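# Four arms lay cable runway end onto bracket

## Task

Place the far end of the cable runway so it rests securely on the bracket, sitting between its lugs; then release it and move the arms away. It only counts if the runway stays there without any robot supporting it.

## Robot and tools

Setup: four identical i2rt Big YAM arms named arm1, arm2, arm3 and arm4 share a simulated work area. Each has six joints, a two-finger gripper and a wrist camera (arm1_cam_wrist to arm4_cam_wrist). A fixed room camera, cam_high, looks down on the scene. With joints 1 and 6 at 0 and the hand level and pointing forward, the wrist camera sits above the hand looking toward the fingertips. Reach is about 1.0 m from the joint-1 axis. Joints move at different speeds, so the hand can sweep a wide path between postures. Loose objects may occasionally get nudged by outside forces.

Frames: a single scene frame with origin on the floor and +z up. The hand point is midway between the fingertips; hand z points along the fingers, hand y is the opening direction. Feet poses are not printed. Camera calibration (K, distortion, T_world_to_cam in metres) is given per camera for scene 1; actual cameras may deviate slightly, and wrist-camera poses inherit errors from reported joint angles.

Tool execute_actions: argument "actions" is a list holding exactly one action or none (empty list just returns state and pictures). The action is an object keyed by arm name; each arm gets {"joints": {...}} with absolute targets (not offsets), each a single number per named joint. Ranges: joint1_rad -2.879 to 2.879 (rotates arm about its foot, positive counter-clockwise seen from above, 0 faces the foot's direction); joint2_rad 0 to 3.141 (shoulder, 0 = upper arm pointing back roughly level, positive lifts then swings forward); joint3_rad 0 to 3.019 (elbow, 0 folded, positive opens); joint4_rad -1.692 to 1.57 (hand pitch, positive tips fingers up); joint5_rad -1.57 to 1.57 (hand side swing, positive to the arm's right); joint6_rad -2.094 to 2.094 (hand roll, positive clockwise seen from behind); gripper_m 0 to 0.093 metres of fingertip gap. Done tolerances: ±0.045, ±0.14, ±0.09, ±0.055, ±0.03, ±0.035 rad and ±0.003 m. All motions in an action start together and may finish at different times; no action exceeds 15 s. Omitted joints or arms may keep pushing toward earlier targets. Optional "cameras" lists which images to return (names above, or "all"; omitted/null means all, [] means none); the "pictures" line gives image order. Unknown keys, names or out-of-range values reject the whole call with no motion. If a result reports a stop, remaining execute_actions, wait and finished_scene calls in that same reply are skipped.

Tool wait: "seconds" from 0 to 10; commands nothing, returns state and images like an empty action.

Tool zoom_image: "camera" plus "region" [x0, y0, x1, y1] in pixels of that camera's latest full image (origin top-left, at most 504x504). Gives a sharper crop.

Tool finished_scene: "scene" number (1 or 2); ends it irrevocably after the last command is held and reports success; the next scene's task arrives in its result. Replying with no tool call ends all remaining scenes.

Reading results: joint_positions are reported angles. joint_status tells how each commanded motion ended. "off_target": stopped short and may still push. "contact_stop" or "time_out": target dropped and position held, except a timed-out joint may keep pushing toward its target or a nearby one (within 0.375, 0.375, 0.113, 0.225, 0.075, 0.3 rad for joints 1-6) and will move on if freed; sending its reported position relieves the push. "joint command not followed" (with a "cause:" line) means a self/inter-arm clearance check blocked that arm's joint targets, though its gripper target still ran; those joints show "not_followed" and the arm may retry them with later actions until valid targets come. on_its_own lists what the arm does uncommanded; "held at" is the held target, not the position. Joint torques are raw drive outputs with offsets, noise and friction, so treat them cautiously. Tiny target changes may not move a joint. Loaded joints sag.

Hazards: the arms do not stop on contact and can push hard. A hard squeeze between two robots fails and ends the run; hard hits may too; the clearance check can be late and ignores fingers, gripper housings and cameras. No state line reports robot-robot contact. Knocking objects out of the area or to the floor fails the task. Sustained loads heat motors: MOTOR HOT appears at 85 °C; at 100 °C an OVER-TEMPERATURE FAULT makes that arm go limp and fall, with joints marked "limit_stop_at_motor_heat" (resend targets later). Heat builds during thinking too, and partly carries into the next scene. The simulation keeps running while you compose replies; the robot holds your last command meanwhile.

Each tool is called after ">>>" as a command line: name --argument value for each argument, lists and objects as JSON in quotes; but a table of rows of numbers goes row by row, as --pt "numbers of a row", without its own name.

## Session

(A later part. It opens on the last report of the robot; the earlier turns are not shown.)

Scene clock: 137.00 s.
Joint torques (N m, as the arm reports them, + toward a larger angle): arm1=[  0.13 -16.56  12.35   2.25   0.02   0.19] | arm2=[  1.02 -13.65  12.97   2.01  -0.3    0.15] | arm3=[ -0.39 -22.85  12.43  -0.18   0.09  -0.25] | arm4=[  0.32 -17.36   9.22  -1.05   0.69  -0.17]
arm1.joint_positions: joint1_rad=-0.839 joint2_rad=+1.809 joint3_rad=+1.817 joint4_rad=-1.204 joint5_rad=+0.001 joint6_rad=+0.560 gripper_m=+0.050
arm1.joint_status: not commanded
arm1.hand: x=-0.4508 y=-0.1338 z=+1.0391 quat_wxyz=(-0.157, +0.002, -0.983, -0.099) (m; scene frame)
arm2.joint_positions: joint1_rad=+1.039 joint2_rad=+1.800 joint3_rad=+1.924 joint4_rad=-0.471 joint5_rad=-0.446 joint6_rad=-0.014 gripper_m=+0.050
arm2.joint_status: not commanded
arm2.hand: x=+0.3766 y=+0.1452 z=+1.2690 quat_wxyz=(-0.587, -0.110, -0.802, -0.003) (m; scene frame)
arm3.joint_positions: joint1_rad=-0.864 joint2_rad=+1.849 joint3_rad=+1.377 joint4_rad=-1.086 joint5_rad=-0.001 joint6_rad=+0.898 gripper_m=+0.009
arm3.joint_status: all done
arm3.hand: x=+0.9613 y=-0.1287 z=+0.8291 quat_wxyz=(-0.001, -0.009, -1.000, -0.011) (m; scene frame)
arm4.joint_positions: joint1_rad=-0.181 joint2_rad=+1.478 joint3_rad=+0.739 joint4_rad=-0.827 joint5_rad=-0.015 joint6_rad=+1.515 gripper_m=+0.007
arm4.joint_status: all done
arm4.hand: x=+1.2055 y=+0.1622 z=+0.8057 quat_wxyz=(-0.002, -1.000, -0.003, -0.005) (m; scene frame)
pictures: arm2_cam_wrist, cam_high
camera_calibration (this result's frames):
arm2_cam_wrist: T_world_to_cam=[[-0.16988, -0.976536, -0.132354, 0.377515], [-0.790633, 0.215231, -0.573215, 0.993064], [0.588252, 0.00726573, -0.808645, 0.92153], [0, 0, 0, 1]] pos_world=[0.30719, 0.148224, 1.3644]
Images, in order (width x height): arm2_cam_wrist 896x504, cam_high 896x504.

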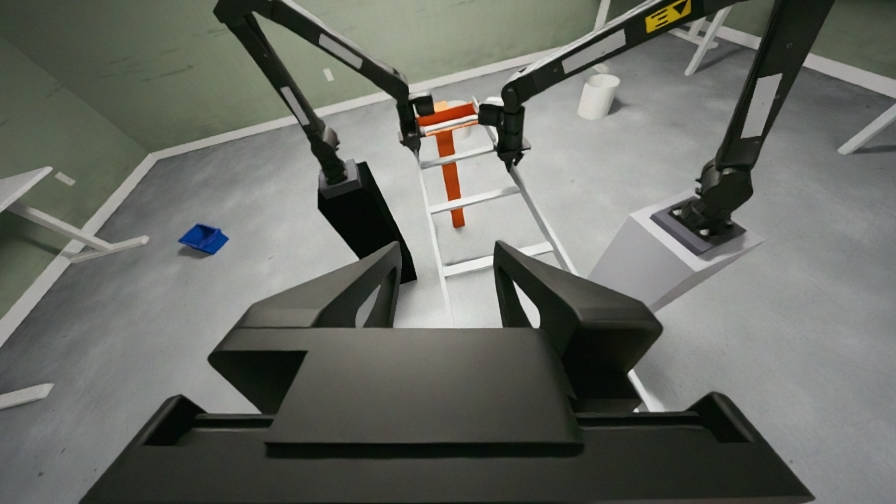

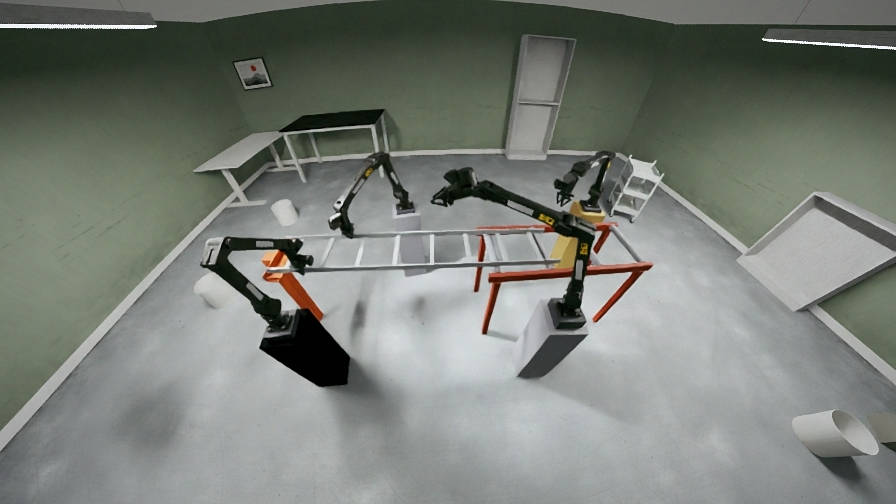

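>>> execute_actions --actions '[{"arm3":{"joints":{"joint2_rad":1.845,"joint3_rad":1.41,"joint4_rad":-1.09}},"arm4":{"joints":{"joint2_rad":1.43,"joint3_rad":0.80,"joint4_rad":-0.81}}}]' --cameras '[]'

>>> execute_actions --actions '[{"arm3":{"joints":{"joint2_rad":1.885,"joint3_rad":1.395,"joint4_rad":-1.06}},"arm4":{"joints":{"joint2_rad":1.50,"joint3_rad":0.79,"joint4_rad":-0.77}}}]' --cameras '["cam_high","arm2_cam_wrist"]'

>>> zoom_image --camera "arm2_cam_wrist" --region '[380, 70, 540, 190]'

>>> zoom_image --camera "cam_high" --region '[240, 215, 380, 305]'

Scene clock: 148.70 s.
Joint torques (N m, as the arm reports them, + toward a larger angle): arm1=[  0.1  -16.59  12.36   2.23   0.02   0.18] | arm2=[  1.14 -13.68  13.01   1.91  -0.28   0.12] | arm3=[ -0.18 -20.7   11.47   0.29   0.11  -0.26] | arm4=[  0.38 -16.01   9.28  -0.42   0.46  -0.18]
arm1.joint_positions: joint1_rad=-0.839 joint2_rad=+1.809 joint3_rad=+1.817 joint4_rad=-1.204 joint5_rad=+0.001 joint6_rad=+0.560 gripper_m=+0.050
arm1.joint_status: not commanded
arm1.hand: x=-0.4508 y=-0.1338 z=+1.0391 quat_wxyz=(-0.157, +0.002, -0.983, -0.099) (m; scene frame)
arm2.joint_positions: joint1_rad=+1.039 joint2_rad=+1.800 joint3_rad=+1.924 joint4_rad=-0.471 joint5_rad=-0.446 joint6_rad=-0.014 gripper_m=+0.050
arm2.joint_status: not commanded
arm2.hand: x=+0.3766 y=+0.1452 z=+1.2690 quat_wxyz=(-0.587, -0.110, -0.802, -0.003) (m; scene frame)
arm3.joint_positions: joint1_rad=-0.864 joint2_rad=+1.875 joint3_rad=+1.377 joint4_rad=-1.083 joint5_rad=-0.002 joint6_rad=+0.898 gripper_m=+0.009
arm3.joint_status: all done
arm3.hand: x=+0.9604 y=-0.1296 z=+0.8158 quat_wxyz=(+0.007, -0.009, -1.000, -0.002) (m; scene frame)
arm4.joint_positions: joint1_rad=-0.181 joint2_rad=+1.528 joint3_rad=+0.739 joint4_rad=-0.799 joint5_rad=-0.010 joint6_rad=+1.515 gripper_m=+0.007
arm4.joint_status: all done
arm4.hand: x=+1.2046 y=+0.1619 z=+0.7901 quat_wxyz=(+0.009, -1.000, -0.003, -0.004) (m; scene frame)
pictures: none
No camera images: the call's "cameras" was empty. Leave "cameras" out to get every camera's image.

Scene clock: 149.40 s.
Joint torques (N m, as the arm reports them, + toward a larger angle): arm1=[  0.13 -16.57  12.37   2.24   0.01   0.18] | arm2=[  1.18 -13.66  12.9    2.07  -0.27   0.13] | arm3=[ -0.27 -20.11   9.98   1.26   0.16  -0.27] | arm4=[  0.24 -14.62   8.83  -0.28   0.14  -0.19]
arm1.joint_positions: joint1_rad=-0.839 joint2_rad=+1.809 joint3_rad=+1.817 joint4_rad=-1.204 joint5_rad=+0.001 joint6_rad=+0.560 gripper_m=+0.050
arm1.joint_status: not commanded
arm1.hand: x=-0.4508 y=-0.1338 z=+1.0391 quat_wxyz=(-0.157, +0.002, -0.983, -0.099) (m; scene frame)
arm2.joint_positions: joint1_rad=+1.039 joint2_rad=+1.800 joint3_rad=+1.924 joint4_rad=-0.471 joint5_rad=-0.446 joint6_rad=-0.014 gripper_m=+0.050
arm2.joint_status: not commanded
arm2.hand: x=+0.3766 y=+0.1452 z=+1.2690 quat_wxyz=(-0.587, -0.110, -0.802, -0.003) (m; scene frame)
arm3.joint_positions: joint1_rad=-0.864 joint2_rad=+1.902 joint3_rad=+1.377 joint4_rad=-1.074 joint5_rad=-0.003 joint6_rad=+0.901 gripper_m=+0.009
arm3.joint_status: all done
arm3.hand: x=+0.9598 y=-0.1297 z=+0.8019 quat_wxyz=(+0.013, -0.010, -1.000, +0.005) (m; scene frame)
arm4.joint_positions: joint1_rad=-0.180 joint2_rad=+1.579 joint3_rad=+0.736 joint4_rad=-0.759 joint5_rad=-0.002 joint6_rad=+1.516 gripper_m=+0.007
arm4.joint_status: all done
arm4.hand: x=+1.2036 y=+0.1613 z=+0.7726 quat_wxyz=(+0.017, -1.000, -0.003, +0.000) (m; scene frame)
pictures: arm2_cam_wrist, cam_high
camera_calibration (this result's frames):
arm2_cam_wrist: T_world_to_cam=[[-0.16988, -0.976536, -0.132354, 0.377515], [-0.790633, 0.215231, -0.573215, 0.993064], [0.588252, 0.00726573, -0.808645, 0.92153], [0, 0, 0, 1]] pos_world=[0.30719, 0.148224, 1.3644]
Images, in order (width x height): arm2_cam_wrist 896x504, cam_high 896x504.

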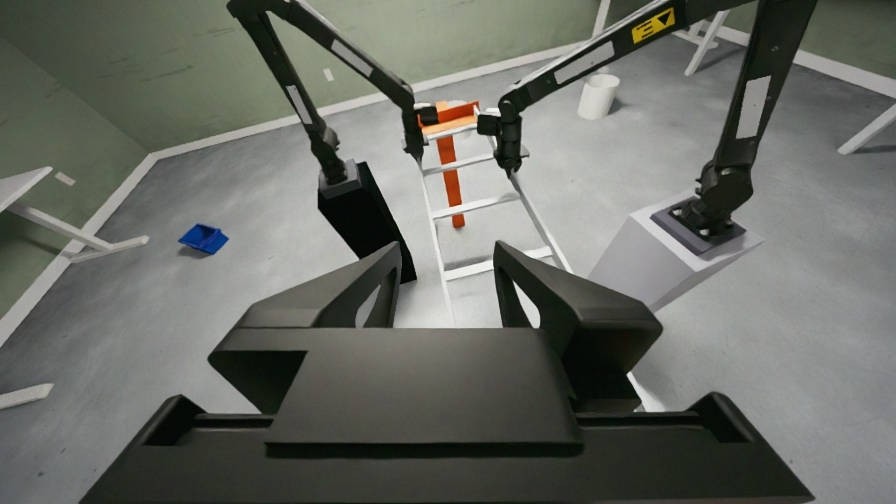

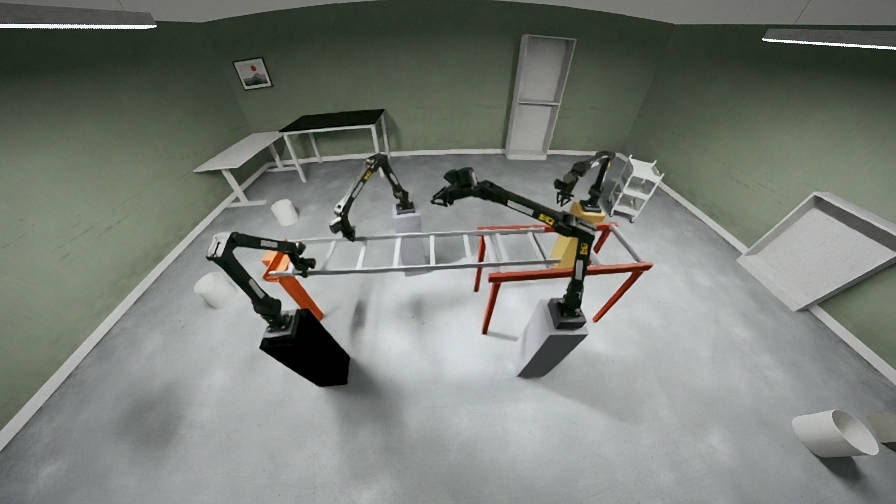

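Region (380, 70, 540, 190) of arm2_cam_wrist's 896x504 image, scaled by 3.150, with more detail than that image has; it fills the top 378 rows of this view, and the rest is white.

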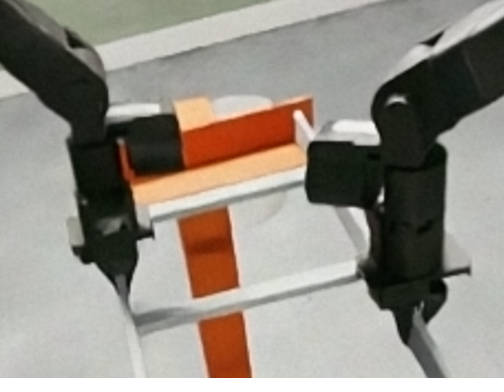

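Region (240, 215, 380, 305) of cam_high's 896x504 image, scaled by 3.600, with more detail than that image has; it fills the top 324 rows of this view, and the rest is white.

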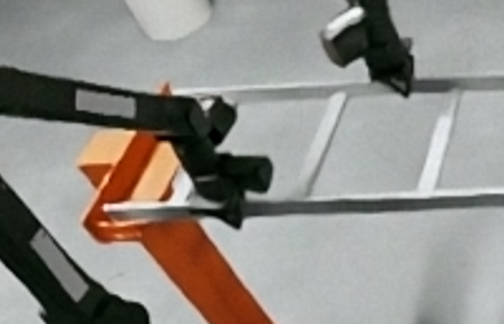

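Good; unload further until resting.

>>> execute_actions --actions '[{"arm3":{"joints":{"joint2_rad":1.915}},"arm4":{"joints":{"joint2_rad":1.57,"joint3_rad":0.77,"joint4_rad":-0.74}}}]' --cameras '[]'

Scene clock: 152.00 s.
Joint torques (N m, as the arm reports them, + toward a larger angle): arm1=[  0.09 -16.61  12.35   2.23   0.02   0.18] | arm2=[  1.2  -13.72  12.97   2.    -0.28   0.14] | arm3=[ -0.38 -18.99   9.87   1.16   0.22  -0.28] | arm4=[  0.22 -11.3    7.43  -0.15  -0.06  -0.19]
arm1.joint_positions: joint1_rad=-0.839 joint2_rad=+1.809 joint3_rad=+1.817 joint4_rad=-1.204 joint5_rad=+0.001 joint6_rad=+0.560 gripper_m=+0.050
arm1.joint_status: not commanded
arm1.hand: x=-0.4508 y=-0.1338 z=+1.0391 quat_wxyz=(-0.157, +0.002, -0.983, -0.099) (m; scene frame)
arm2.joint_positions: joint1_rad=+1.039 joint2_rad=+1.800 joint3_rad=+1.924 joint4_rad=-0.471 joint5_rad=-0.446 joint6_rad=-0.014 gripper_m=+0.050
arm2.joint_status: not commanded
arm2.hand: x=+0.3766 y=+0.1452 z=+1.2690 quat_wxyz=(-0.587, -0.110, -0.802, -0.003) (m; scene frame)
arm3.joint_positions: joint1_rad=-0.864 joint2_rad=+1.916 joint3_rad=+1.377 joint4_rad=-1.072 joint5_rad=-0.004 joint6_rad=+0.902 gripper_m=+0.009
arm3.joint_status: all done
arm3.hand: x=+0.9590 y=-0.1302 z=+0.7945 quat_wxyz=(+0.017, -0.011, -1.000, +0.009) (m; scene frame)
arm4.joint_positions: joint1_rad=-0.179 joint2_rad=+1.604 joint3_rad=+0.730 joint4_rad=-0.736 joint5_rad=+0.002 joint6_rad=+1.517 gripper_m=+0.007
arm4.joint_status: all done
arm4.hand: x=+1.2031 y=+0.1626 z=+0.7632 quat_wxyz=(+0.021, -1.000, -0.003, +0.002) (m; scene frame)
pictures: none
No camera images: the call's "cameras" was empty. Leave "cameras" out to get every camera's image.

>>> execute_actions --actions '[{"arm3":{"joints":{"joint2_rad":1.945}},"arm4":{"joints":{"joint2_rad":1.62,"joint3_rad":0.755,"joint4_rad":-0.72}}}]' --cameras '["cam_high"]'

>>> zoom_image --camera "cam_high" --region '[240, 215, 380, 305]'

Scene clock: 155.37 s.
Joint torques (N m, as the arm reports them, + toward a larger angle): arm1=[  0.14 -16.59  12.35   2.24   0.02   0.18] | arm2=[  1.34 -13.63  13.02   1.99  -0.27   0.13] | arm3=[ -0.43 -16.31   9.88   1.16   0.21  -0.28] | arm4=[ 0.11 -7.25  6.3   0.53 -0.07 -0.19]
arm1.joint_positions: joint1_rad=-0.839 joint2_rad=+1.809 joint3_rad=+1.817 joint4_rad=-1.204 joint5_rad=+0.001 joint6_rad=+0.560 gripper_m=+0.050
arm1.joint_status: not commanded
arm1.hand: x=-0.4508 y=-0.1338 z=+1.0391 quat_wxyz=(-0.157, +0.002, -0.983, -0.099) (m; scene frame)
arm2.joint_positions: joint1_rad=+1.039 joint2_rad=+1.800 joint3_rad=+1.924 joint4_rad=-0.471 joint5_rad=-0.446 joint6_rad=-0.014 gripper_m=+0.050
arm2.joint_status: not commanded
arm2.hand: x=+0.3766 y=+0.1452 z=+1.2690 quat_wxyz=(-0.587, -0.110, -0.802, -0.003) (m; scene frame)
arm3.joint_positions: joint1_rad=-0.864 joint2_rad=+1.917 joint3_rad=+1.377 joint4_rad=-1.072 joint5_rad=-0.004 joint6_rad=+0.902 gripper_m=+0.009
arm3.joint_status: all done
arm3.hand: x=+0.9590 y=-0.1302 z=+0.7943 quat_wxyz=(+0.017, -0.011, -1.000, +0.009) (m; scene frame)
arm4.joint_positions: joint1_rad=-0.179 joint2_rad=+1.604 joint3_rad=+0.730 joint4_rad=-0.735 joint5_rad=+0.002 joint6_rad=+1.517 gripper_m=+0.007
arm4.joint_status: all done
arm4.hand: x=+1.2031 y=+0.1624 z=+0.7631 quat_wxyz=(+0.020, -1.000, -0.003, +0.002) (m; scene frame)
pictures: cam_high
Images, in order (width x height): cam_high 896x504.

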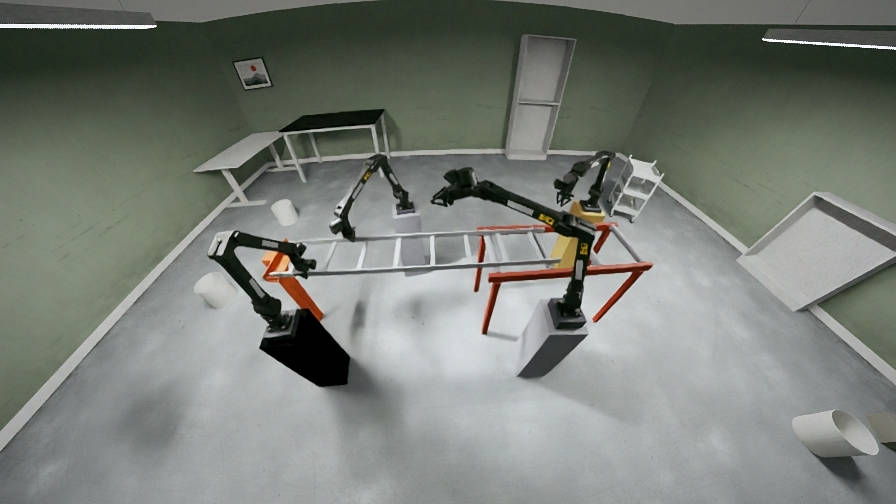

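Region (240, 215, 380, 305) of cam_high's 896x504 image, scaled by 3.600, with more detail than that image has; it fills the top 324 rows of this view, and the rest is white.

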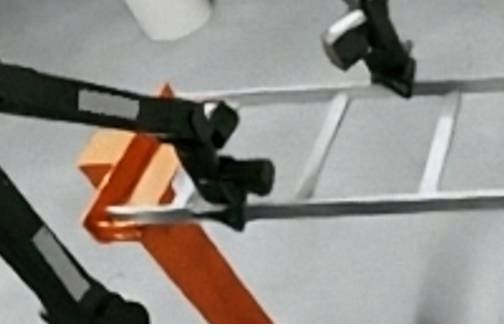

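>>> execute_actions --actions '[{"arm3":{"joints":{"gripper_m":0.05}},"arm4":{"joints":{"gripper_m":0.05}}}]' --cameras '[]'

>>> execute_actions --actions '[{"arm3":{"joints":{"joint2_rad":1.55}},"arm4":{"joints":{"joint2_rad":1.1,"joint4_rad":-1.0}}}]' --cameras '["cam_high","arm2_cam_wrist"]'

>>> zoom_image --camera "arm2_cam_wrist" --region '[380, 70, 540, 190]'

Scene clock: 159.87 s.
Joint torques (N m, as the arm reports them, + toward a larger angle): arm1=[  0.18 -16.6   12.35   2.23   0.02   0.18] | arm2=[  1.25 -13.92  13.03   2.01  -0.27   0.13] | arm3=[ -0.59 -17.39   9.79   1.09   0.19  -0.18] | arm4=[ 0.15 -7.56  6.32  0.48 -0.05 -0.18]
arm1.joint_positions: joint1_rad=-0.839 joint2_rad=+1.809 joint3_rad=+1.817 joint4_rad=-1.204 joint5_rad=+0.001 joint6_rad=+0.560 gripper_m=+0.050
arm1.joint_status: not commanded
arm1.hand: x=-0.4508 y=-0.1338 z=+1.0391 quat_wxyz=(-0.157, +0.002, -0.983, -0.099) (m; scene frame)
arm2.joint_positions: joint1_rad=+1.039 joint2_rad=+1.800 joint3_rad=+1.924 joint4_rad=-0.471 joint5_rad=-0.446 joint6_rad=-0.014 gripper_m=+0.050
arm2.joint_status: not commanded
arm2.hand: x=+0.3766 y=+0.1452 z=+1.2690 quat_wxyz=(-0.587, -0.110, -0.802, -0.003) (m; scene frame)
arm3.joint_positions: joint1_rad=-0.864 joint2_rad=+1.934 joint3_rad=+1.377 joint4_rad=-1.071 joint5_rad=-0.004 joint6_rad=+0.892 gripper_m=+0.050
arm3.joint_status: all done
arm3.hand: x=+0.9579 y=-0.1314 z=+0.7855 quat_wxyz=(+0.022, -0.006, -1.000, +0.015) (m; scene frame)
arm4.joint_positions: joint1_rad=-0.179 joint2_rad=+1.608 joint3_rad=+0.731 joint4_rad=-0.733 joint5_rad=+0.002 joint6_rad=+1.516 gripper_m=+0.050
arm4.joint_status: all done
arm4.hand: x=+1.2030 y=+0.1622 z=+0.7620 quat_wxyz=(+0.021, -1.000, -0.003, +0.002) (m; scene frame)
pictures: none
No camera images: the call's "cameras" was empty. Leave "cameras" out to get every camera's image.

Scene clock: 161.30 s.
Joint torques (N m, as the arm reports them, + toward a larger angle): arm1=[  0.13 -16.59  12.36   2.24   0.01   0.18] | arm2=[  1.22 -13.83  13.05   1.91  -0.29   0.11] | arm3=[ -0.4  -15.68  11.77   1.65   0.2   -0.21] | arm4=[ 0.31 -3.99  8.69 -0.06 -0.06 -0.21]
arm1.joint_positions: joint1_rad=-0.839 joint2_rad=+1.809 joint3_rad=+1.817 joint4_rad=-1.204 joint5_rad=+0.001 joint6_rad=+0.560 gripper_m=+0.050
arm1.joint_status: not commanded
arm1.hand: x=-0.4508 y=-0.1338 z=+1.0391 quat_wxyz=(-0.157, +0.002, -0.983, -0.099) (m; scene frame)
arm2.joint_positions: joint1_rad=+1.039 joint2_rad=+1.800 joint3_rad=+1.924 joint4_rad=-0.471 joint5_rad=-0.446 joint6_rad=-0.014 gripper_m=+0.050
arm2.joint_status: not commanded
arm2.hand: x=+0.3766 y=+0.1452 z=+1.2690 quat_wxyz=(-0.587, -0.110, -0.802, -0.003) (m; scene frame)
arm3.joint_positions: joint1_rad=-0.864 joint2_rad=+1.550 joint3_rad=+1.377 joint4_rad=-1.071 joint5_rad=-0.004 joint6_rad=+0.891 gripper_m=+0.050
arm3.joint_status: all done
arm3.hand: x=+0.9636 y=-0.1282 z=+0.9844 quat_wxyz=(-0.099, -0.006, -0.986, -0.132) (m; scene frame)
arm4.joint_positions: joint1_rad=-0.179 joint2_rad=+1.100 joint3_rad=+0.731 joint4_rad=-0.983 joint5_rad=+0.002 joint6_rad=+1.516 gripper_m=+0.050
arm4.joint_status: all done
arm4.hand: x=+1.2045 y=+0.1799 z=+0.9161 quat_wxyz=(-0.108, -0.994, -0.004, +0.009) (m; scene frame)
pictures: arm2_cam_wrist, cam_high
camera_calibration (this result's frames):
arm2_cam_wrist: T_world_to_cam=[[-0.16988, -0.976536, -0.132354, 0.377515], [-0.790633, 0.215231, -0.573215, 0.993064], [0.588252, 0.00726573, -0.808645, 0.92153], [0, 0, 0, 1]] pos_world=[0.30719, 0.148224, 1.3644]
Images, in order (width x height): arm2_cam_wrist 896x504, cam_high 896x504.

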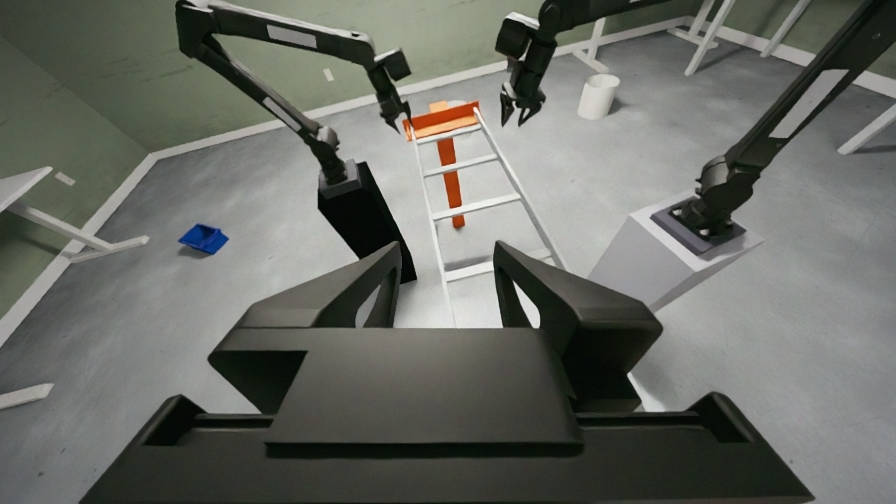

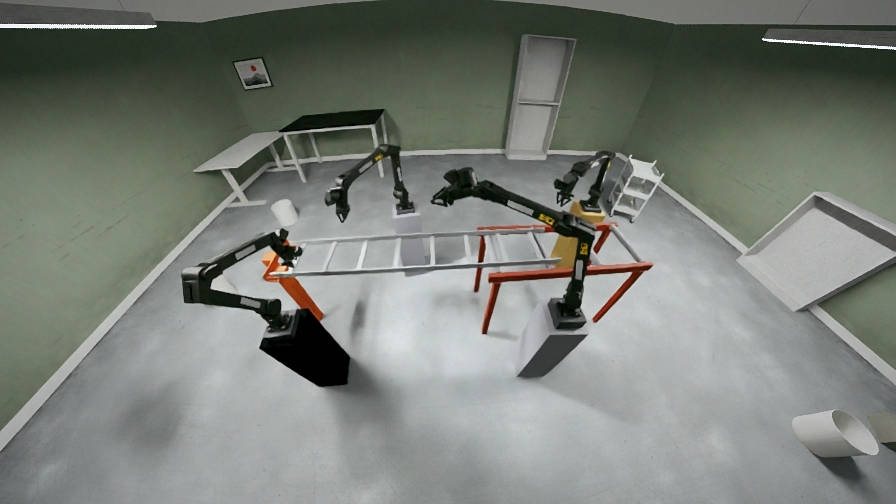

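Region (380, 70, 540, 190) of arm2_cam_wrist's 896x504 image, scaled by 3.150, with more detail than that image has; it fills the top 378 rows of this view, and the rest is white.

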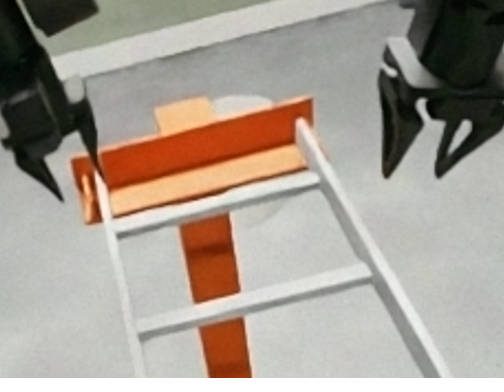

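>>> finished_scene --scene 2

The scene is finished: the task was done.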